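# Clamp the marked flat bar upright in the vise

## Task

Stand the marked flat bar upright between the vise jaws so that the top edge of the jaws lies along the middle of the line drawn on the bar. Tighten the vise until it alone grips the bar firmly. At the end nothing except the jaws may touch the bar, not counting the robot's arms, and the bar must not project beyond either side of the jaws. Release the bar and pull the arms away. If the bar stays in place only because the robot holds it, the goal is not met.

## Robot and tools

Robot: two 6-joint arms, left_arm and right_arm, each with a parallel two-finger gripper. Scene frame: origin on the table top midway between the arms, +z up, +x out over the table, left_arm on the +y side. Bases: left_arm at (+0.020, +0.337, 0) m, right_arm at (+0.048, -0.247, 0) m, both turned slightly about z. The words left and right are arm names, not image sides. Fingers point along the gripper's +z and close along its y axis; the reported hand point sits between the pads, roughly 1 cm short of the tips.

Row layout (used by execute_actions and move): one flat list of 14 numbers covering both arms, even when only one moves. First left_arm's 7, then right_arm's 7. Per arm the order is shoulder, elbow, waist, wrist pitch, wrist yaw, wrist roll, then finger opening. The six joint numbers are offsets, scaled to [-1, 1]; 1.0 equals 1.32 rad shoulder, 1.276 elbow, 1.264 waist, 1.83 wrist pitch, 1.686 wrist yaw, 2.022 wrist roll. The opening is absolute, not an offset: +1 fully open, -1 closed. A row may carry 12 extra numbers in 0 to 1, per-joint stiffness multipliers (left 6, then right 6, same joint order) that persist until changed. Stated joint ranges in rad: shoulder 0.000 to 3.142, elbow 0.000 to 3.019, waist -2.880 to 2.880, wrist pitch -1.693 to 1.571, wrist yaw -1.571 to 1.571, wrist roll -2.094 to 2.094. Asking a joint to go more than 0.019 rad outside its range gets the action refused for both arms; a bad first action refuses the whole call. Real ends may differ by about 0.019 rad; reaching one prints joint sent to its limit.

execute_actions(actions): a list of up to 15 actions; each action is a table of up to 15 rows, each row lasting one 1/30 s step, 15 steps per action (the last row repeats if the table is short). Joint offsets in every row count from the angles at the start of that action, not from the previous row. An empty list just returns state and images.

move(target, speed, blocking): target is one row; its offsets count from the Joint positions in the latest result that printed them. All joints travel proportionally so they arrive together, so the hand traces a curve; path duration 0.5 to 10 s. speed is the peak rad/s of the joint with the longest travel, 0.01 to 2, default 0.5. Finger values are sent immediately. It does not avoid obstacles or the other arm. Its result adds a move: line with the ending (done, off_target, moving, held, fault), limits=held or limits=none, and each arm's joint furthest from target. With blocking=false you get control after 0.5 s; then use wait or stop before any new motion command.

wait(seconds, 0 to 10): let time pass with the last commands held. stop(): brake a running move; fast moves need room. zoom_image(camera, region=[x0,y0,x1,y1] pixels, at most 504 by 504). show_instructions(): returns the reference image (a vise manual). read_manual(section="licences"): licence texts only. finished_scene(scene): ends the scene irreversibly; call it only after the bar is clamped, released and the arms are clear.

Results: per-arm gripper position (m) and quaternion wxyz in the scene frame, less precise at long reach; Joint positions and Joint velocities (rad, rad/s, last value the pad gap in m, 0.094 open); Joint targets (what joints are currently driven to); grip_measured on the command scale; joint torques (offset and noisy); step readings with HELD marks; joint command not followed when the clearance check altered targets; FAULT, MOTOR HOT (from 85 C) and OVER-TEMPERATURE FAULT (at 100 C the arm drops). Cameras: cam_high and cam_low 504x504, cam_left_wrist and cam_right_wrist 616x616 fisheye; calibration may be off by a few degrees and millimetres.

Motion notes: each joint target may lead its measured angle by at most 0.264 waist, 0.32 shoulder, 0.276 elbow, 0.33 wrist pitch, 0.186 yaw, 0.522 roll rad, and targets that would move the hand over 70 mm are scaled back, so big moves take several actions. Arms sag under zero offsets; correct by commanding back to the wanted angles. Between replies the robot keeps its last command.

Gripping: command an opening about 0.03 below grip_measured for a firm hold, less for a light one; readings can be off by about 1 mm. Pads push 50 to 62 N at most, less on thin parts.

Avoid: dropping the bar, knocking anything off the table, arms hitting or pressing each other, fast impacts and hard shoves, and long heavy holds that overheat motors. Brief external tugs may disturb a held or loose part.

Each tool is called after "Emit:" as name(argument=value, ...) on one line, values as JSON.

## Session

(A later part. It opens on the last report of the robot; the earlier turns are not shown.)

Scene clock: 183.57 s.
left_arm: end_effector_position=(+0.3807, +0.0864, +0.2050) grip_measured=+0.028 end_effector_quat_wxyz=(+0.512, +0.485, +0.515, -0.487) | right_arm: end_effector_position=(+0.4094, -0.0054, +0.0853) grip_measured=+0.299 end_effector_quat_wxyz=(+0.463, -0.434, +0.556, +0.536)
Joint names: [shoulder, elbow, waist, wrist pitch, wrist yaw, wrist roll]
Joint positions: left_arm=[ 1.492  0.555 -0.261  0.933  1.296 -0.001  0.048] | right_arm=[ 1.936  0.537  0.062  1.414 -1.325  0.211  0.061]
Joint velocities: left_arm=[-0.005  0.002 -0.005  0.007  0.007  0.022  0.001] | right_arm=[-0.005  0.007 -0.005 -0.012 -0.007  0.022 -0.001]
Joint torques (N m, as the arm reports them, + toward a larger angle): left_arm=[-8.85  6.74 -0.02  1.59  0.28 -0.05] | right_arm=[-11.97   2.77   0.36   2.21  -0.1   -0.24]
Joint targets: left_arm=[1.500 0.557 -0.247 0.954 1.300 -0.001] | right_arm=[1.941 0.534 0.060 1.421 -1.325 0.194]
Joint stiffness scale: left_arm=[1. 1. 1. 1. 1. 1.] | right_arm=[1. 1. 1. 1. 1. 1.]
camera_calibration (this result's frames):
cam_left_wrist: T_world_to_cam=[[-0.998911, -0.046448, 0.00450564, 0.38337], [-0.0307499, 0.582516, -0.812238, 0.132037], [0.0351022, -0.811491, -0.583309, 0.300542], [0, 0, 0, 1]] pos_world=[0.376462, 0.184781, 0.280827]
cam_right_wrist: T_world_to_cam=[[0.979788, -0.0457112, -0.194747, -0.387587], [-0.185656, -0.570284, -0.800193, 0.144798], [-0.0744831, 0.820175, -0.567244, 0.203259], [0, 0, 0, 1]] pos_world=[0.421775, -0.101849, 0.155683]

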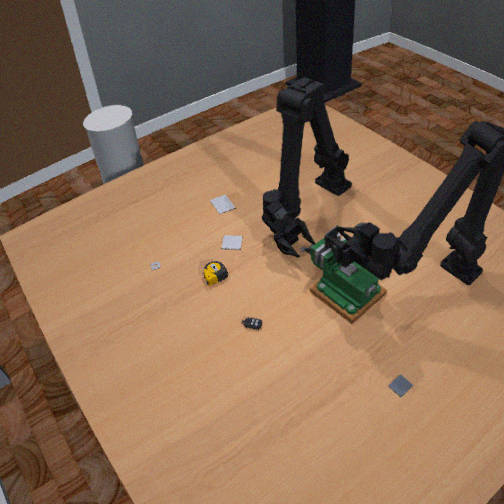

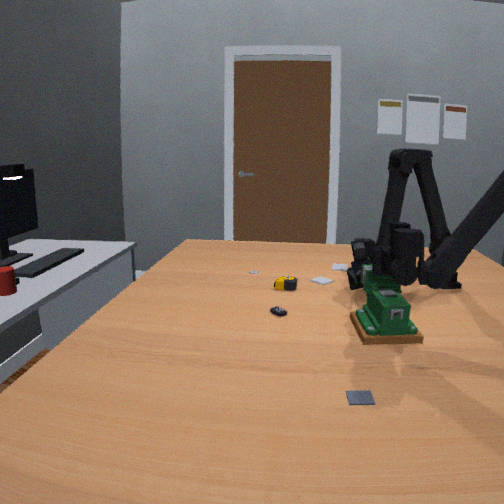

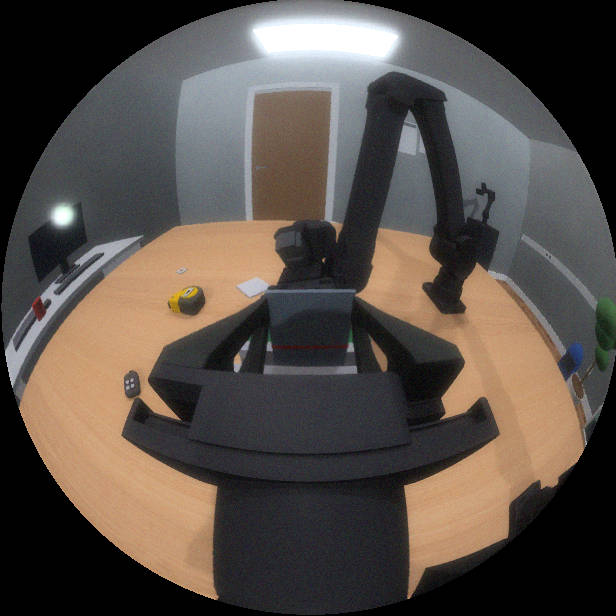

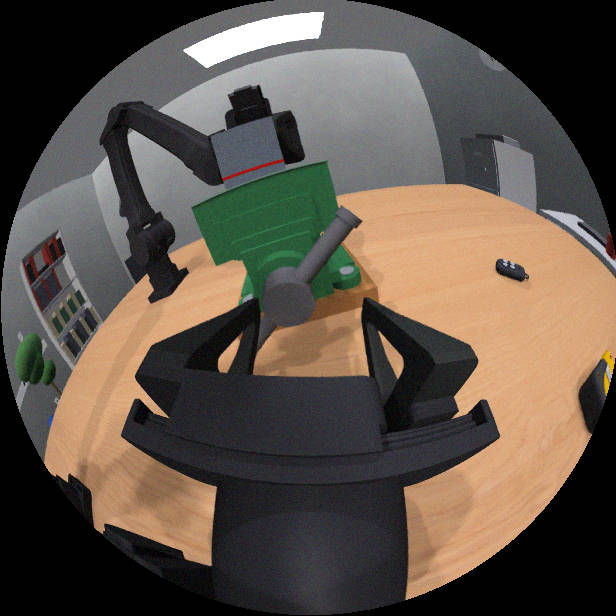

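Emit:
execute_actions(actions=[[[0.006,0,0.012,0.016,0.004,0,0.0, 0.004,-0.003,-0.002,0.004,0,-0.08,0.3],[0.01,0,0.016,0.02,0.007,0,0.0, 0.004,-0.003,-0.002,0.004,0,-0.2,0.3],[0.014,0,0.02,0.023,0.01,0,0.0, 0.004,-0.003,-0.002,0.004,0,-0.4,0.3],[0.018,-0.001,0.024,0.026,0.012,0,0.0, 0.004,-0.003,-0.002,0.004,0,-0.8,0.3],[0.022,-0.001,0.0265,0.029,0.014,0,0.0, 0.004,-0.003,-0.002,0.004,0,-0.8,0.3]],[[0.005,0.002,0.006,0.012,0.001,0,0.0, 0.004,-0.003,0,0.004,0,-0.3,0.3],[0.005,0.002,0.006,0.012,0.001,0,0.0, 0.004,-0.003,0,0.004,0,-0.3,0.3],[0.005,0.002,0.006,0.012,0.001,0,0.0, 0.004,-0.003,0,0.004,0,-0.3,0.3],[0.005,0.002,0.006,0.012,0.001,0,0.0, 0.004,-0.003,0,0.004,0,-0.3,0.3],[0.005,0.002,0.006,0.012,0.001,0,0.0, 0.004,-0.003,0.006,0.004,0,-0.3,0.3],[0.005,0.002,0.006,0.012,0.001,0,0.0, 0.004,-0.003,0.014,0.004,0,-0.3,0.3],[0.005,0.002,0.006,0.012,0.001,0,0.0, 0.004,-0.003,0.023,0.004,0,-0.3,0.3],[0.005,0.002,0.006,0.012,0.001,0,0.0, 0.004,-0.003,0.032,0.004,0,-0.3,0.3],[0.005,0.002,0.006,0.012,0.001,0,0.0, 0.004,-0.003,0.041,0.004,0,-0.3,0.3],[0.005,0.002,0.006,0.012,0.001,0,0.0, 0.004,-0.003,0.048,0.004,0,-0.3,0.3],[0.005,0.002,0.006,0.012,0.001,0,0.0, 0.004,-0.003,0.053,0.004,0,-0.3,0.3]]])

Scene clock: 193.13 s.
left_arm: end_effector_position=(+0.3828, +0.0941, +0.1983) grip_measured=+0.028 end_effector_quat_wxyz=(+0.512, +0.484, +0.516, -0.487) | right_arm: end_effector_position=(+0.4094, -0.0054, +0.0853) grip_measured=+0.300 end_effector_quat_wxyz=(+0.631, -0.612, +0.351, +0.321)
Joint names: [shoulder, elbow, waist, wrist pitch, wrist yaw, wrist roll]
Joint positions: left_arm=[ 1.512  0.551 -0.238  0.954  1.317 -0.001  0.048] | right_arm=[ 1.936  0.537  0.062  1.414 -1.325 -0.565  0.061]
Joint velocities: left_arm=[-0.005 -0.002 -0.015  0.022 -0.022  0.037  0.001] | right_arm=[-0.005 -0.012  0.005 -0.007 -0.022 -0.066 -0.001]
Joint torques (N m, as the arm reports them, + toward a larger angle): left_arm=[-9.3   6.55  0.39  1.51  0.16 -0.03] | right_arm=[-12.48   2.94   0.63   1.81  -0.1    0.19]
Joint targets: left_arm=[1.519 0.553 -0.231 0.976 1.319 -0.001] | right_arm=[1.936 0.537 0.062 1.414 -1.325 -0.549]
Joint stiffness scale: left_arm=[1. 1. 1. 1. 1. 1.] | right_arm=[1. 1. 1. 1. 1. 1.]
Step readings (joint positions; steps 1 to 15: 1st action; 16 to 30: 2nd action):
0: left_arm=[1.492 0.555 -0.261 0.933 1.296 -0.001] | right_arm=[1.936 0.537 0.062 1.414 -1.325 0.210]
1: left_arm=[1.492 0.555 -0.261 0.933 1.298 -0.001] | right_arm=[1.936 0.537 0.062 1.414 -1.325 0.188]
2: left_arm=[1.492 0.555 -0.260 0.934 1.302 -0.001] | right_arm=[1.936 0.537 0.062 1.414 -1.325 0.126]
4: left_arm=[1.494 0.555 -0.257 0.942 1.311 -0.001] | right_arm=[1.936 0.537 0.062 1.414 -1.325 -0.063]
8: left_arm=[1.507 0.552 -0.242 0.954 1.317 -0.001] | right_arm=[1.936 0.537 0.062 1.414 -1.325 -0.452]
10: left_arm=[1.512 0.552 -0.239 0.954 1.317 -0.001] | right_arm=[1.936 0.537 0.062 1.414 -1.325 -0.571] HELD right_arm
15: left_arm=[1.512 0.551 -0.238 0.954 1.317 -0.001] | right_arm=[1.936 0.537 0.062 1.414 -1.325 -0.567] HELD right_arm
16: left_arm=[1.512 0.551 -0.238 0.954 1.317 -0.001] | right_arm=[1.936 0.537 0.062 1.414 -1.325 -0.567] HELD right_arm
17: left_arm=[1.512 0.551 -0.238 0.954 1.317 -0.001] | right_arm=[1.936 0.537 0.062 1.414 -1.325 -0.566] HELD right_arm
19: left_arm=[1.512 0.551 -0.238 0.954 1.317 -0.001] | right_arm=[1.936 0.537 0.062 1.414 -1.325 -0.565] HELD right_arm
23: left_arm=[1.512 0.551 -0.238 0.954 1.317 -0.001] | right_arm=[1.936 0.537 0.062 1.414 -1.325 -0.565] HELD right_arm
30: Joint positions above HELD right_arm
HELD right_arm: steps 10 to 30.
joint command not followed: on one or more control steps a check withheld the commanded joint targets of the right arm, and it was not sent them on those steps. On the call's last step the targets were still withheld.
cause: the commanded joint targets would bring two parts of the arm too close to each other (its wrist (the part past the wrist pitch) and its wrist camera, with the wrist yaw and the wrist roll between them); next, command targets that bring no two parts of the arm closer together.
camera_calibration (this result's frames):
cam_left_wrist: T_world_to_cam=[[-0.99882, -0.0479756, 0.00748813, 0.385364], [-0.0340836, 0.582884, -0.81184, 0.123276], [0.0345838, -0.811138, -0.583832, 0.303126], [0, 0, 0, 1]] pos_world=[0.378628, 0.192509, 0.27417]
cam_right_wrist: T_world_to_cam=[[0.835907, -0.0413114, 0.547315, -0.391941], [0.416886, -0.600838, -0.682056, -0.112115], [0.357024, 0.798303, -0.485022, 0.0194753], [0, 0, 0, 1]] pos_world=[0.367412, -0.0991018, 0.147492]

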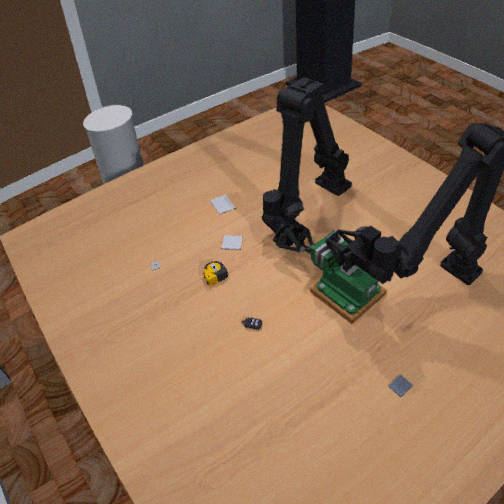

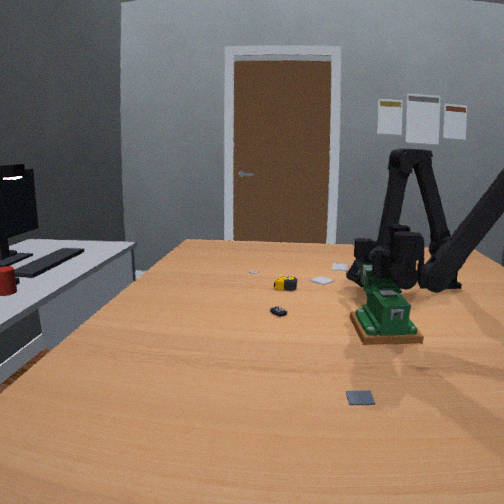

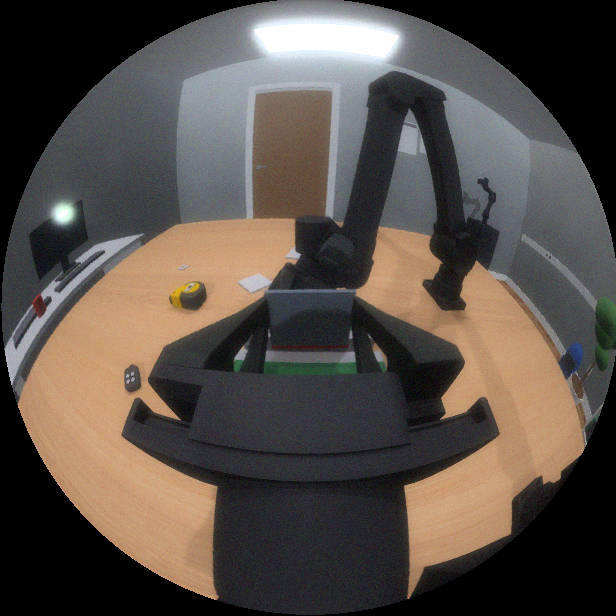

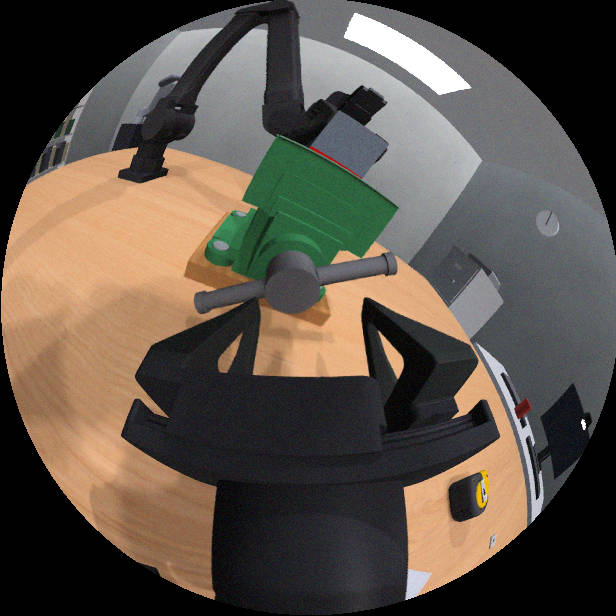

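Emit:
execute_actions(actions=[[[0.005,0.002,0.005,0.012,0.001,0,0.0, 0.004,-0.01,0,0.01,0.02,0,0.3],[0.005,0.002,0.005,0.012,0.001,0,0.0, 0.004,-0.02,0,0.02,0.035,0,0.3],[0.005,0.002,0.005,0.012,0.001,0,0.0, 0.004,-0.028,0,0.025,0.046,-0.05,0.3],[0.005,0.002,0.005,0.012,0.001,0,0.0, 0.004,-0.032,0,0.028,0.046,-0.15,0.3],[0.005,0.002,0.005,0.012,0.001,0,0.0, 0.004,-0.032,0,0.028,0.046,-0.3,0.3],[0.005,0.002,0.005,0.012,0.001,0,0.0, 0.004,-0.032,0,0.028,0.046,-0.56,0.3]]])

Emit:
zoom_image(camera="cam_left_wrist", region=[230, 280, 390, 385])

Scene clock: 197.07 s.
left_arm: end_effector_position=(+0.3828, +0.0941, +0.1983) grip_measured=+0.028 end_effector_quat_wxyz=(+0.512, +0.484, +0.516, -0.487) | right_arm: end_effector_position=(+0.4116, -0.0080, +0.0843) grip_measured=+0.300 end_effector_quat_wxyz=(+0.675, -0.642, +0.291, +0.218)
Joint names: [shoulder, elbow, waist, wrist pitch, wrist yaw, wrist roll]
Joint positions: left_arm=[ 1.512  0.551 -0.238  0.954  1.317 -0.001  0.048] | right_arm=[ 1.936  0.514  0.062  1.439 -1.262 -0.817  0.061]
Joint velocities: left_arm=[-0.005  0.007 -0.005  0.007  0.066 -0.037  0.   ] | right_arm=[ 0.005 -0.012 -0.015  0.017  0.081 -0.813  0.   ]
Joint torques (N m, as the arm reports them, + toward a larger angle): left_arm=[-9.23  6.53 -0.04  1.63  0.15 -0.05] | right_arm=[-11.65   2.07   0.62   2.5   -0.02  -0.12]
Joint targets: left_arm=[1.519 0.553 -0.232 0.976 1.319 -0.001] | right_arm=[1.941 0.504 0.062 1.457 -1.259 -0.951]
Joint stiffness scale: left_arm=[1. 1. 1. 1. 1. 1.] | right_arm=[1. 1. 1. 1. 1. 1.]
Step readings (joint positions):
0: left_arm=[1.512 0.551 -0.238 0.954 1.317 -0.001] | right_arm=[1.936 0.537 0.062 1.414 -1.325 -0.565]
1: left_arm=[1.512 0.551 -0.238 0.954 1.317 -0.001] | right_arm=[1.936 0.537 0.062 1.414 -1.319 -0.565]
2: left_arm=[1.512 0.551 -0.238 0.954 1.317 -0.001] | right_arm=[1.936 0.537 0.062 1.415 -1.303 -0.565]
4: left_arm=[1.512 0.551 -0.238 0.954 1.317 -0.001] | right_arm=[1.936 0.531 0.062 1.423 -1.280 -0.572]
8: left_arm=[1.512 0.551 -0.238 0.954 1.317 -0.001] | right_arm=[1.936 0.519 0.062 1.432 -1.271 -0.637]
15: Joint positions above
camera_calibration (this result's frames):
cam_left_wrist: T_world_to_cam=[[-0.99882, -0.0479756, 0.00748813, 0.385364], [-0.0340836, 0.582884, -0.81184, 0.123276], [0.0345838, -0.811138, -0.583832, 0.303126], [0, 0, 0, 1]] pos_world=[0.378628, 0.192509, 0.27417]
cam_right_wrist: T_world_to_cam=[[0.668329, -0.0771404, 0.739855, -0.340845], [0.533674, -0.643148, -0.549138, -0.174874], [0.518197, 0.761847, -0.388666, -0.0544704], [0, 0, 0, 1]] pos_world=[0.349348, -0.0972644, 0.134975]

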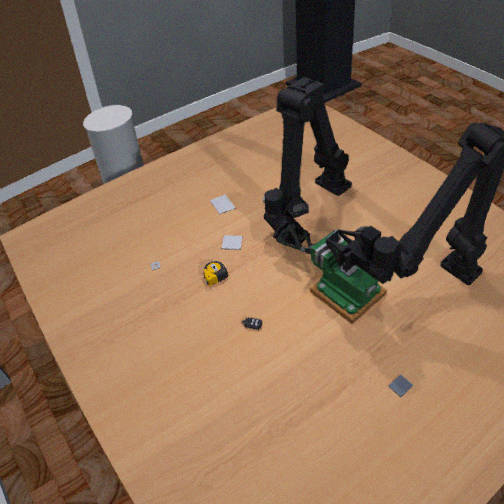

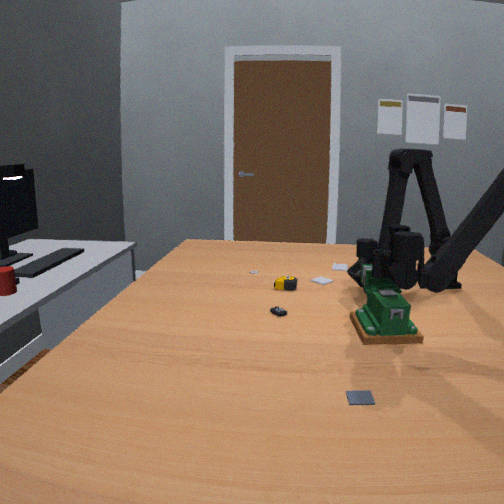

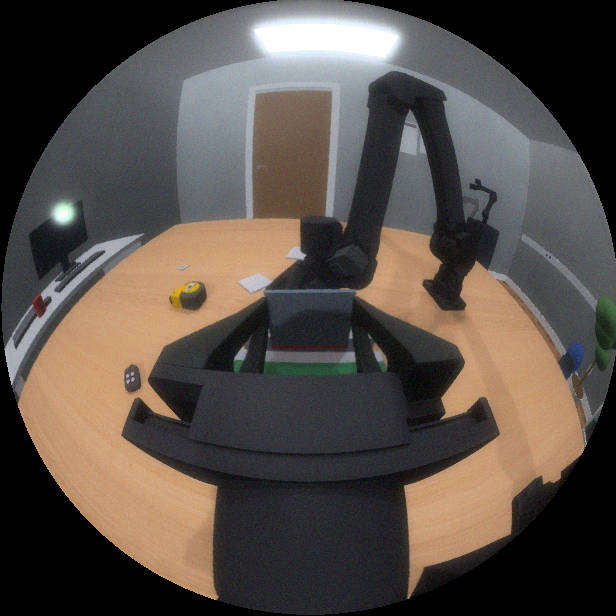

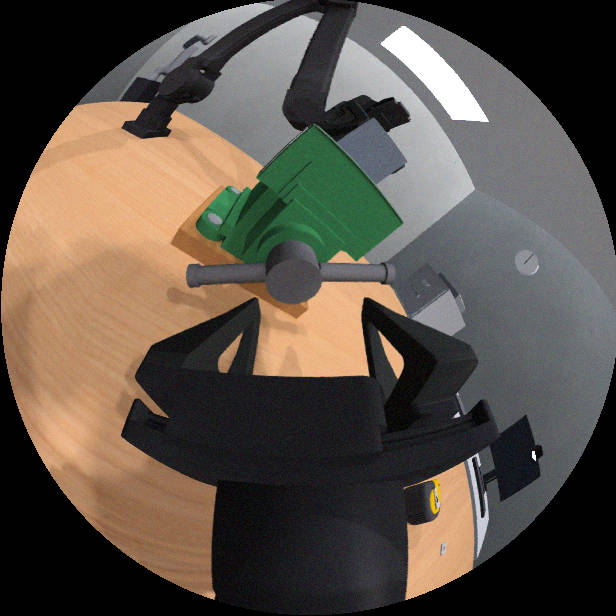

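Region (230, 280, 390, 385) of cam_left_wrist's 616x616 image, scaled by 3.150, with more detail than that image has; it fills the top 331 rows of this view, and the rest is white.

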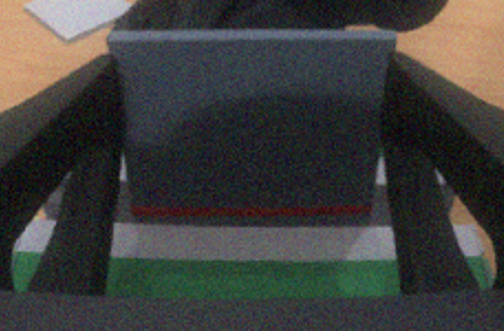

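Emit:
execute_actions(actions=[[[0.005,0.002,0.005,0.012,0.001,0,0.0, 0.004,-0.012,0,0.012,0.01,-0.45,0.3]]])

Scene clock: 199.00 s.
left_arm: end_effector_position=(+0.3828, +0.0941, +0.1983) grip_measured=+0.028 end_effector_quat_wxyz=(+0.512, +0.484, +0.516, -0.487) | right_arm: end_effector_position=(+0.4106, -0.0090, +0.0839) grip_measured=+0.300 end_effector_quat_wxyz=(+0.703, -0.705, -0.005, -0.095)
Joint names: [shoulder, elbow, waist, wrist pitch, wrist yaw, wrist roll]
Joint positions: left_arm=[ 1.512  0.551 -0.238  0.954  1.317 -0.001  0.048] | right_arm=[ 1.936  0.505  0.062  1.449 -1.248 -1.696  0.061]
Joint velocities: left_arm=[-0.015 -0.007 -0.015 -0.012 -0.037 -0.022 -0.001] | right_arm=[-0.005  0.002  0.005 -0.007 -0.007 -0.066 -0.   ]
Joint torques (N m, as the arm reports them, + toward a larger angle): left_arm=[-8.82  6.29  0.39  1.46  0.21 -0.01] | right_arm=[-11.48   2.1    0.63   2.34   0.    -0.1 ]
Joint targets: left_arm=[1.519 0.553 -0.232 0.976 1.319 -0.001] | right_arm=[1.941 0.499 0.062 1.461 -1.245 -1.727]
Joint stiffness scale: left_arm=[1. 1. 1. 1. 1. 1.] | right_arm=[1. 1. 1. 1. 1. 1.]
Step readings (joint positions):
0: left_arm=[1.512 0.551 -0.238 0.954 1.317 -0.001] | right_arm=[1.936 0.505 0.062 1.449 -1.250 -1.295]
1: left_arm=[1.512 0.551 -0.238 0.954 1.317 -0.001] | right_arm=[1.936 0.505 0.062 1.449 -1.249 -1.357]
2: left_arm=[1.512 0.551 -0.238 0.954 1.317 -0.001] | right_arm=[1.936 0.505 0.062 1.449 -1.248 -1.429]
4: left_arm=[1.512 0.551 -0.238 0.954 1.317 -0.001] | right_arm=[1.936 0.505 0.062 1.449 -1.248 -1.531]
8: left_arm=[1.512 0.551 -0.238 0.954 1.317 -0.001] | right_arm=[1.936 0.505 0.062 1.449 -1.248 -1.638]
15: Joint positions above
camera_calibration (this result's frames):
cam_left_wrist: T_world_to_cam=[[-0.99882, -0.0479756, 0.00748813, 0.385364], [-0.0340836, 0.582884, -0.81184, 0.123276], [0.0345838, -0.811138, -0.583832, 0.303126], [0, 0, 0, 1]] pos_world=[0.378628, 0.192509, 0.27417]
cam_right_wrist: T_world_to_cam=[[-0.140781, 0.0147011, 0.989932, -0.0279892], [0.724413, -0.680022, 0.113119, -0.309425], [0.674839, 0.733044, 0.0850843, -0.157722], [0, 0, 0, 1]] pos_world=[0.326648, -0.0943875, 0.076129]

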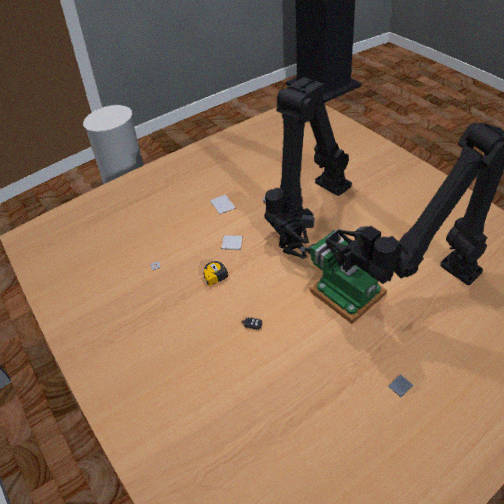

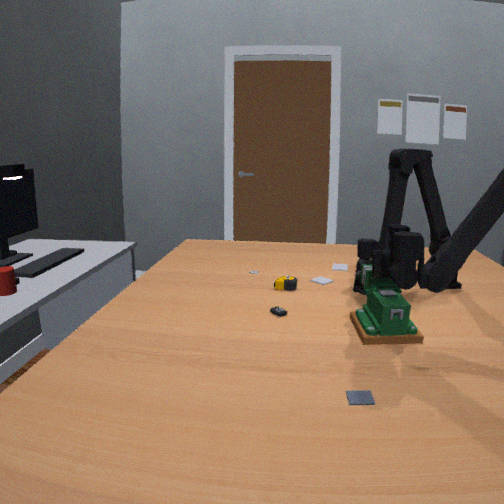

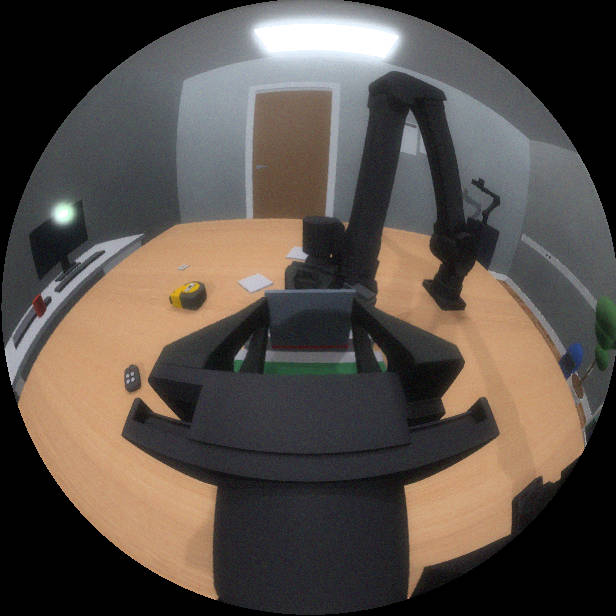

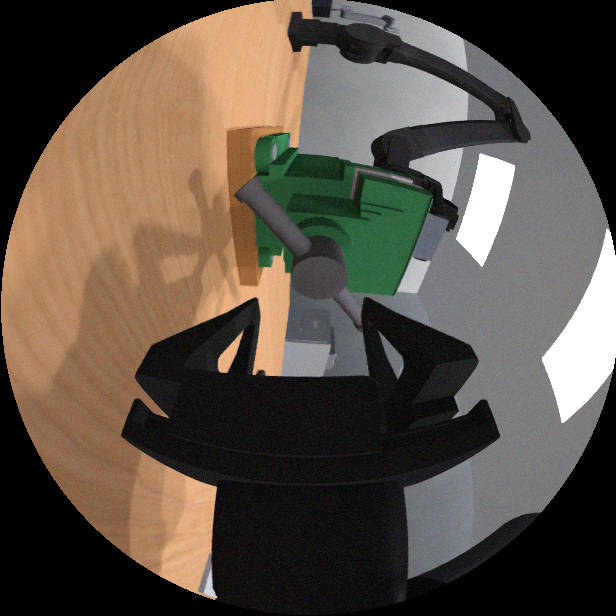

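Emit:
execute_actions(actions=[[[0.005,0.002,0.005,0.012,0.001,0,0.0, 0.004,-0.004,0.005,0.006,0,-0.04,0.3],[0.005,0.002,0.005,0.012,0.001,0,0.0, 0.004,-0.004,0.012,0.006,0,-0.06,0.3],[0.005,0.002,0.005,0.012,0.001,0,0.0, 0.004,-0.004,0.02,0.006,0,-0.06,0.3],[0.005,0.002,0.005,0.012,0.001,0,0.0, 0.004,-0.004,0.028,0.006,0,-0.06,0.3],[0.005,0.002,0.005,0.012,0.001,0,0.0, 0.004,-0.004,0.036,0.006,0,-0.06,0.3],[0.005,0.002,0.005,0.012,0.001,0,0.0, 0.004,-0.004,0.044,0.006,0,-0.06,0.3],[0.005,0.002,0.005,0.012,0.001,0,0.0, 0.004,-0.004,0.051,0.006,0,-0.06,0.3],[0.005,0.002,0.005,0.012,0.001,0,0.0, 0.004,-0.004,0.057,0.006,0,-0.06,0.3],[0.005,0.002,0.005,0.012,0.001,0,0.0, 0.004,-0.004,0.061,0.006,0,-0.06,0.3],[0.005,0.002,0.005,0.012,0.001,0,0.0, 0.004,-0.004,0.061,0.006,0,-0.04,0.3],[0.005,0.002,0.005,0.012,0.001,0,0.0, 0.004,-0.004,0.061,0.006,0,0.0,0.3],[0.005,0.002,0.005,0.012,0.001,0,0.0, 0.004,-0.004,0.061,0.006,0,0.05,0.3],[0.005,0.002,0.005,0.012,0.001,0,0.0, 0.004,-0.004,0.061,0.006,0,0.1,0.3],[0.005,0.002,0.005,0.012,0.001,0,0.0, 0.004,-0.004,0.061,0.006,0,0.15,0.3],[0.005,0.002,0.005,0.012,0.001,0,0.0, 0.004,-0.004,0.061,0.006,0,0.2,0.3]],[[0.005,0.002,0.005,0.012,0.001,0,0.0, 0.004,-0.004,0.002,0.006,0,0.8,0.3]],[[0.005,0.002,0.005,0.012,0.001,0,0.0, 0.004,-0.004,0.002,0.006,0,0.8,0.3]]])

Scene clock: 205.63 s.
left_arm: end_effector_position=(+0.3828, +0.0941, +0.1983) grip_measured=+0.028 end_effector_quat_wxyz=(+0.512, +0.484, +0.516, -0.487) | right_arm: end_effector_position=(+0.3947, +0.0155, +0.0888) grip_measured=+0.300 end_effector_quat_wxyz=(+0.212, -0.163, +0.681, +0.681)
Joint names: [shoulder, elbow, waist, wrist pitch, wrist yaw, wrist roll]
Joint positions: left_arm=[ 1.512  0.551 -0.238  0.954  1.317 -0.001  0.048] | right_arm=[ 1.936  0.505  0.132  1.486 -1.238  1.086  0.061]
Joint velocities: left_arm=[-0.005 -0.002 -0.024 -0.027 -0.051  0.095 -0.   ] | right_arm=[-0.015 -0.007 -0.005 -0.007 -0.022  1.648 -0.   ]
Joint torques (N m, as the arm reports them, + toward a larger angle): left_arm=[-9.    6.59  0.33  1.57  0.22 -0.08] | right_arm=[-11.41   2.37   1.14   1.64  -0.6    0.25]
Joint targets: left_arm=[1.519 0.553 -0.232 0.976 1.319 -0.001] | right_arm=[1.941 0.500 0.139 1.479 -1.251 1.373]
Joint stiffness scale: left_arm=[1. 1. 1. 1. 1. 1.] | right_arm=[1. 1. 1. 1. 1. 1.]
Step readings (joint positions; steps 1 to 15: 1st action; 16 to 30: 2nd action; 31 to 45: 3rd action):
0: left_arm=[1.512 0.551 -0.238 0.954 1.317 -0.001] | right_arm=[1.936 0.505 0.062 1.449 -1.248 -1.711]
1: left_arm=[1.512 0.551 -0.238 0.954 1.317 -0.001] | right_arm=[1.936 0.505 0.062 1.449 -1.248 -1.718]
2: left_arm=[1.512 0.551 -0.238 0.954 1.317 -0.001] | right_arm=[1.936 0.505 0.062 1.449 -1.248 -1.733]
4: left_arm=[1.512 0.551 -0.238 0.954 1.317 -0.001] | right_arm=[1.936 0.505 0.067 1.449 -1.248 -1.758]
8: left_arm=[1.512 0.551 -0.238 0.954 1.317 -0.001] | right_arm=[1.936 0.505 0.103 1.449 -1.248 -1.783]
15: left_arm=[1.512 0.551 -0.238 0.954 1.317 -0.001] | right_arm=[1.936 0.505 0.137 1.449 -1.248 -1.586]
16: left_arm=[1.512 0.551 -0.238 0.954 1.317 -0.001] | right_arm=[1.936 0.505 0.137 1.449 -1.248 -1.495]
17: left_arm=[1.512 0.551 -0.238 0.954 1.317 -0.001] | right_arm=[1.936 0.505 0.137 1.449 -1.248 -1.398]
19: left_arm=[1.512 0.551 -0.238 0.954 1.317 -0.001] | right_arm=[1.936 0.505 0.137 1.449 -1.244 -1.206]
23: left_arm=[1.512 0.551 -0.238 0.954 1.317 -0.001] | right_arm=[1.937 0.505 0.137 1.453 -1.248 -0.837]
30: left_arm=[1.512 0.551 -0.238 0.954 1.317 -0.001] | right_arm=[1.936 0.505 0.137 1.468 -1.251 -0.245]
31: left_arm=[1.512 0.551 -0.238 0.954 1.317 -0.001] | right_arm=[1.936 0.505 0.137 1.472 -1.251 -0.160]
32: left_arm=[1.512 0.551 -0.238 0.954 1.317 -0.001] | right_arm=[1.936 0.505 0.137 1.476 -1.251 -0.068]
34: left_arm=[1.512 0.551 -0.238 0.954 1.317 -0.001] | right_arm=[1.936 0.505 0.137 1.481 -1.251 0.117]
38: left_arm=[1.512 0.551 -0.238 0.954 1.317 -0.001] | right_arm=[1.936 0.505 0.136 1.486 -1.245 0.485]
45: Joint positions above
camera_calibration (this result's frames):
cam_left_wrist: T_world_to_cam=[[-0.99882, -0.0479756, 0.00748813, 0.385364], [-0.0340836, 0.582884, -0.81184, 0.123276], [0.0345838, -0.811138, -0.583832, 0.303126], [0, 0, 0, 1]] pos_world=[0.378628, 0.192509, 0.27417]
cam_right_wrist: T_world_to_cam=[[0.51177, -0.0160571, -0.858972, -0.128307], [-0.7347, -0.526428, -0.427889, 0.339756], [-0.445316, 0.850068, -0.281207, 0.307496], [0, 0, 0, 1]] pos_world=[0.452215, -0.0845959, 0.121636]

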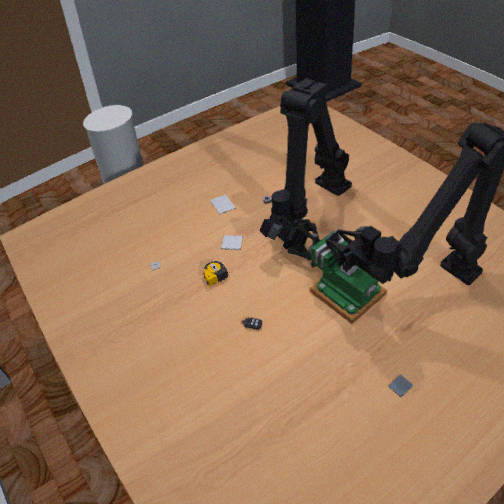

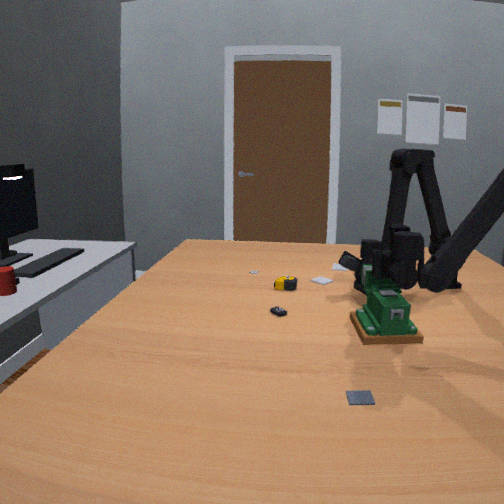

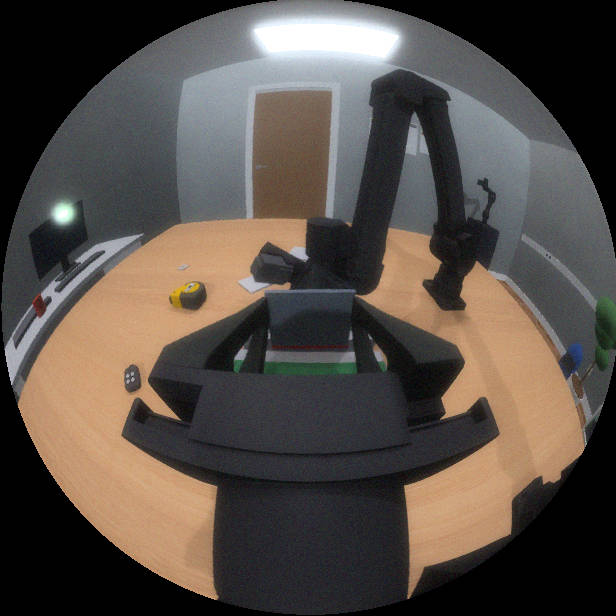

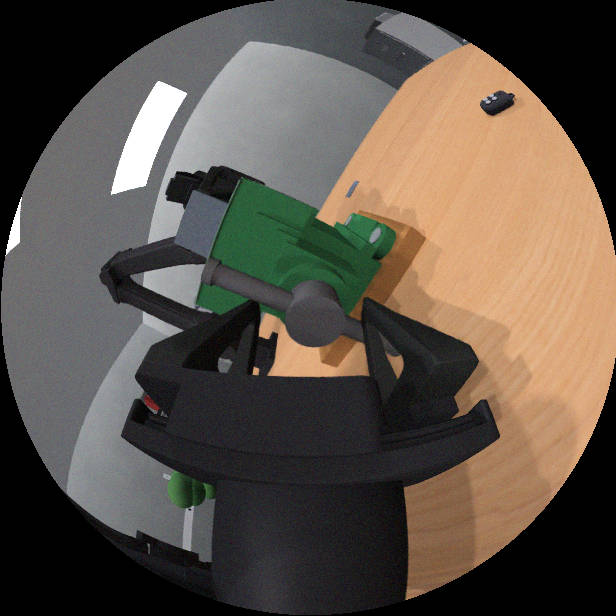

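Emit:
execute_actions(actions=[])

Scene clock: 209.10 s.
left_arm: end_effector_position=(+0.3828, +0.0941, +0.1983) grip_measured=+0.028 end_effector_quat_wxyz=(+0.512, +0.484, +0.516, -0.487) | right_arm: end_effector_position=(+0.3955, +0.0146, +0.0888) grip_measured=+0.300 end_effector_quat_wxyz=(+0.126, -0.075, +0.697, +0.702)
Joint names: [shoulder, elbow, waist, wrist pitch, wrist yaw, wrist roll]
Joint positions: left_arm=[ 1.512  0.551 -0.238  0.954  1.317 -0.001  0.048] | right_arm=[ 1.936  0.505  0.129  1.486 -1.238  1.338  0.061]
Joint velocities: left_arm=[ 0.005 -0.007 -0.005  0.007  0.037  0.007 -0.001] | right_arm=[-0.024 -0.002 -0.005 -0.012  0.037 -0.037  0.001]
Joint torques (N m, as the arm reports them, + toward a larger angle): left_arm=[-8.74  6.45  0.23  1.48  0.17 -0.02] | right_arm=[-11.66   2.44   1.62   1.66  -0.63   0.24]
Joint targets: left_arm=[1.519 0.553 -0.232 0.976 1.319 -0.001] | right_arm=[1.941 0.500 0.139 1.479 -1.251 1.373]
Joint stiffness scale: left_arm=[1. 1. 1. 1. 1. 1.] | right_arm=[1. 1. 1. 1. 1. 1.]
camera_calibration (this result's frames):
cam_left_wrist: T_world_to_cam=[[-0.99882, -0.0479756, 0.00748813, 0.385364], [-0.0340836, 0.582884, -0.81184, 0.123276], [0.0345838, -0.811138, -0.583832, 0.303126], [0, 0, 0, 1]] pos_world=[0.378628, 0.192509, 0.27417]
cam_right_wrist: T_world_to_cam=[[0.28186, 0.000183043, -0.959456, -0.0291252], [-0.818613, -0.521529, -0.240584, 0.356361], [-0.500427, 0.853234, -0.146848, 0.318485], [0, 0, 0, 1]] pos_world=[0.45931, -0.0858847, 0.104559]

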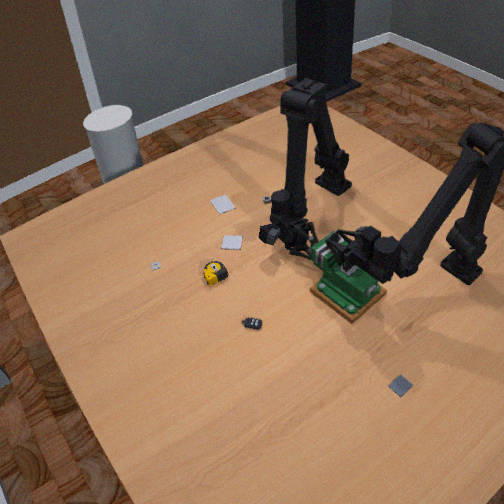

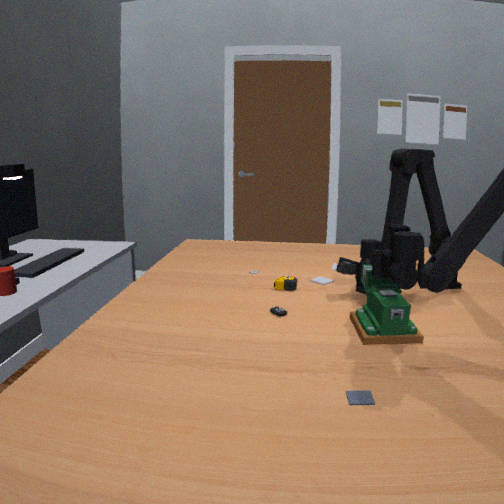

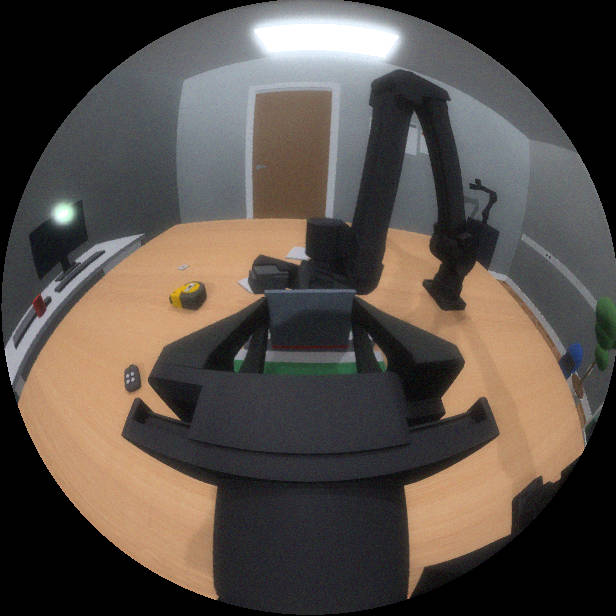

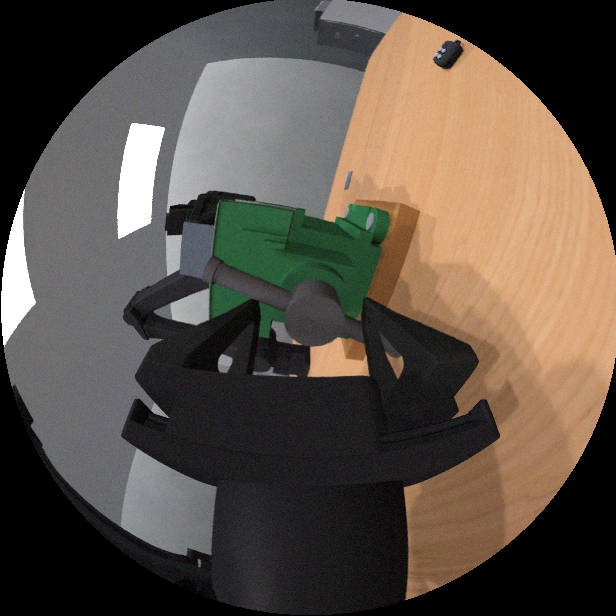

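Emit:
execute_actions(actions=[[[0.005,0.002,0.005,0.012,0.001,0,0.0,0.004,-0.004,0.008,-0.006,-0.008,0.05,0.3],[0.005,0.002,0.005,0.012,0.001,0,0.0,0.004,-0.004,0.008,-0.009,-0.008,0.10,0.3],[0.005,0.002,0.005,0.012,0.001,0,0.0,0.004,-0.004,0.008,-0.012,-0.008,0.15,0.3],[0.005,0.002,0.005,0.012,0.001,0,0.0,0.004,-0.004,0.008,-0.015,-0.008,0.20,0.3],[0.005,0.002,0.005,0.012,0.001,0,0.0,0.004,-0.004,0.008,-0.018,-0.008,0.25,0.3],[0.005,0.002,0.005,0.012,0.001,0,0.0,0.004,-0.004,0.008,-0.021,-0.008,0.30,0.3],[0.005,0.002,0.005,0.012,0.001,0,0.0,0.004,-0.004,0.008,-0.022,-0.008,0.31,0.3]],[[0.005,0.002,0.005,0.012,0.001,0,0.0,0.004,-0.004,0.0,-0.003,-0.008,-0.1,0.3],[0.005,0.002,0.005,0.012,0.001,0,0.0,0.004,-0.004,-0.008,-0.003,-0.008,-0.2,0.3],[0.005,0.002,0.005,0.012,0.001,0,0.0,0.004,-0.004,-0.016,-0.003,-0.008,-0.3,0.3],[0.005,0.002,0.005,0.012,0.001,0,0.0,0.004,-0.004,-0.024,-0.003,-0.008,-0.4,0.3],[0.005,0.002,0.005,0.012,0.001,0,0.0,0.004,-0.004,-0.032,-0.003,-0.008,-0.5,0.3],[0.005,0.002,0.005,0.012,0.001,0,0.0,0.004,-0.004,-0.040,-0.003,-0.008,-0.6,0.3],[0.005,0.002,0.005,0.012,0.001,0,0.0,0.004,-0.004,-0.048,-0.003,-0.008,-0.7,0.3],[0.005,0.002,0.005,0.012,0.001,0,0.0,0.004,-0.004,-0.056,-0.003,-0.008,-0.8,0.3],[0.005,0.002,0.005,0.012,0.001,0,0.0,0.004,-0.004,-0.062,-0.003,-0.008,-0.8,0.3]],[[0.005,0.002,0.005,0.012,0.001,0,0.0,0.004,-0.004,-0.004,-0.003,-0.008,-0.8,0.3]],[[0.005,0.002,0.005,0.012,0.001,0,0.0,0.004,-0.004,-0.004,-0.003,-0.008,-0.42,0.3]]])

Scene clock: 218.17 s.
left_arm: end_effector_position=(+0.3828, +0.0941, +0.1983) grip_measured=+0.028 end_effector_quat_wxyz=(+0.512, +0.484, +0.516, -0.487) | right_arm: end_effector_position=(+0.4082, -0.0125, +0.0852) grip_measured=+0.301 end_effector_quat_wxyz=(+0.708, -0.704, +0.019, -0.059)
Joint names: [shoulder, elbow, waist, wrist pitch, wrist yaw, wrist roll]
Joint positions: left_arm=[ 1.512  0.551 -0.238  0.954  1.317 -0.001  0.048] | right_arm=[ 1.936  0.505  0.051  1.461 -1.277 -1.599  0.061]
Joint velocities: left_arm=[-0.015 -0.002 -0.015 -0.012  0.051 -0.051 -0.   ] | right_arm=[-0.005  0.017 -0.015 -0.007 -0.022 -0.242  0.001]
Joint torques (N m, as the arm reports them, + toward a larger angle): left_arm=[-8.96  6.32  0.86  1.48  0.22 -0.04] | right_arm=[-11.59   2.19   0.23   1.57  -0.18  -0.1 ]
Joint targets: left_arm=[1.519 0.553 -0.232 0.976 1.319 -0.001] | right_arm=[1.941 0.499 0.046 1.455 -1.279 -1.653]
Joint stiffness scale: left_arm=[1. 1. 1. 1. 1. 1.] | right_arm=[1. 1. 1. 1. 1. 1.]
Step readings (joint positions; steps 1 to 15: 1st action; 16 to 30: 2nd action; 31 to 45: 3rd action; 46 to 60: 4th action):
0: left_arm=[1.512 0.551 -0.238 0.954 1.317 -0.001] | right_arm=[1.936 0.505 0.129 1.486 -1.238 1.338]
1: left_arm=[1.512 0.551 -0.238 0.954 1.317 -0.001] | right_arm=[1.936 0.505 0.129 1.486 -1.238 1.348]
2: left_arm=[1.512 0.551 -0.238 0.954 1.317 -0.001] | right_arm=[1.936 0.505 0.129 1.486 -1.238 1.374]
4: left_arm=[1.512 0.551 -0.238 0.954 1.317 -0.001] | right_arm=[1.936 0.505 0.128 1.483 -1.238 1.467]
8: left_arm=[1.512 0.551 -0.238 0.954 1.317 -0.001] | right_arm=[1.936 0.505 0.128 1.468 -1.239 1.718]
15: left_arm=[1.512 0.551 -0.238 0.954 1.317 -0.001] | right_arm=[1.936 0.505 0.128 1.461 -1.242 1.886]
16: left_arm=[1.512 0.551 -0.238 0.954 1.317 -0.001] | right_arm=[1.936 0.505 0.128 1.461 -1.246 1.860]
17: left_arm=[1.512 0.551 -0.238 0.954 1.317 -0.001] | right_arm=[1.936 0.505 0.128 1.461 -1.251 1.797]
19: left_arm=[1.512 0.551 -0.238 0.954 1.317 -0.001] | right_arm=[1.936 0.505 0.124 1.461 -1.253 1.609]
23: left_arm=[1.512 0.551 -0.238 0.954 1.317 -0.001] | right_arm=[1.936 0.505 0.092 1.461 -1.254 1.220]
30: left_arm=[1.512 0.551 -0.238 0.954 1.317 -0.001] | right_arm=[1.936 0.505 0.051 1.461 -1.254 0.573]
31: left_arm=[1.512 0.551 -0.238 0.954 1.317 -0.001] | right_arm=[1.936 0.505 0.051 1.461 -1.259 0.482]
32: left_arm=[1.512 0.551 -0.238 0.954 1.317 -0.001] | right_arm=[1.936 0.505 0.051 1.461 -1.262 0.384]
34: left_arm=[1.512 0.551 -0.238 0.954 1.317 -0.001] | right_arm=[1.936 0.505 0.051 1.461 -1.264 0.190]
38: left_arm=[1.512 0.551 -0.238 0.954 1.317 -0.001] | right_arm=[1.936 0.505 0.051 1.461 -1.265 -0.199]
45: left_arm=[1.512 0.551 -0.238 0.954 1.317 -0.001] | right_arm=[1.936 0.505 0.051 1.461 -1.265 -0.804]
46: left_arm=[1.512 0.551 -0.238 0.954 1.317 -0.001] | right_arm=[1.936 0.505 0.051 1.461 -1.270 -0.892]
47: left_arm=[1.512 0.551 -0.238 0.954 1.317 -0.001] | right_arm=[1.936 0.505 0.051 1.461 -1.274 -0.989]
49: left_arm=[1.512 0.551 -0.238 0.954 1.317 -0.001] | right_arm=[1.936 0.505 0.051 1.461 -1.276 -1.184]
53: left_arm=[1.512 0.551 -0.238 0.954 1.317 -0.001] | right_arm=[1.936 0.505 0.051 1.461 -1.277 -1.452]
60: Joint positions above
camera_calibration (this result's frames):
cam_left_wrist: T_world_to_cam=[[-0.99882, -0.0479756, 0.00748813, 0.385364], [-0.0340836, 0.582884, -0.81184, 0.123276], [0.0345838, -0.811138, -0.583832, 0.303126], [0, 0, 0, 1]] pos_world=[0.378628, 0.192509, 0.27417]
cam_right_wrist: T_world_to_cam=[[-0.0561372, 0.000107996, 0.998423, -0.0649855], [0.743312, -0.667634, 0.0418655, -0.311742], [0.666586, 0.74449, 0.0373988, -0.145993], [0, 0, 0, 1]] pos_world=[0.32539, -0.0994321, 0.0833942]

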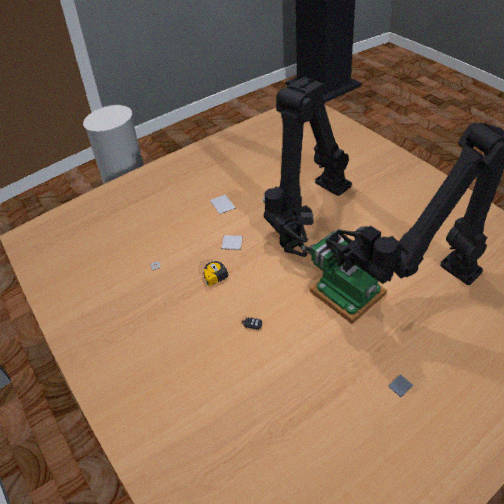

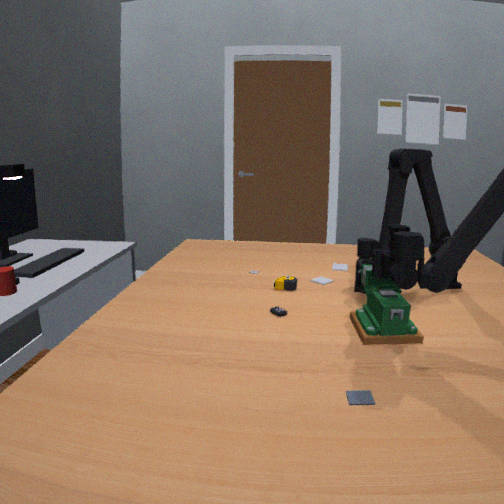

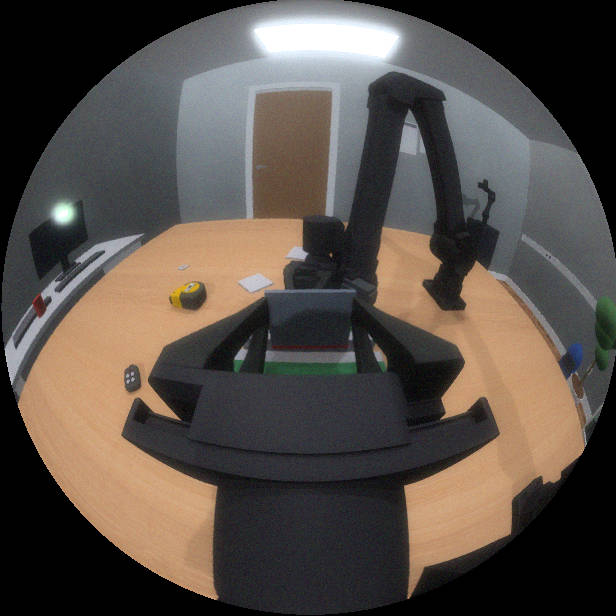

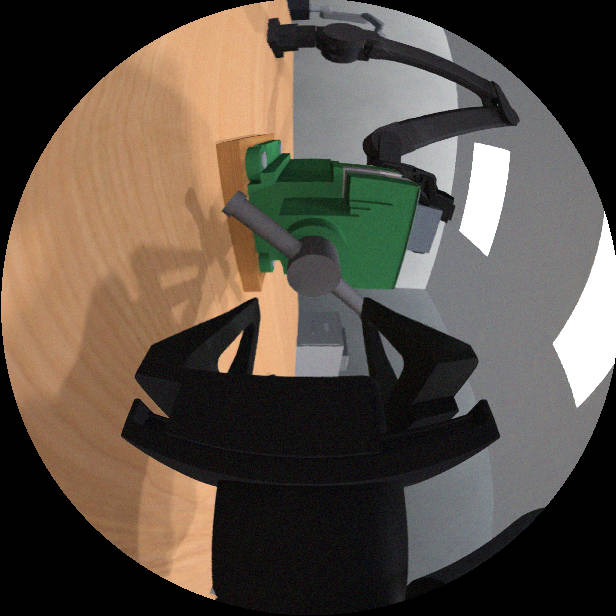

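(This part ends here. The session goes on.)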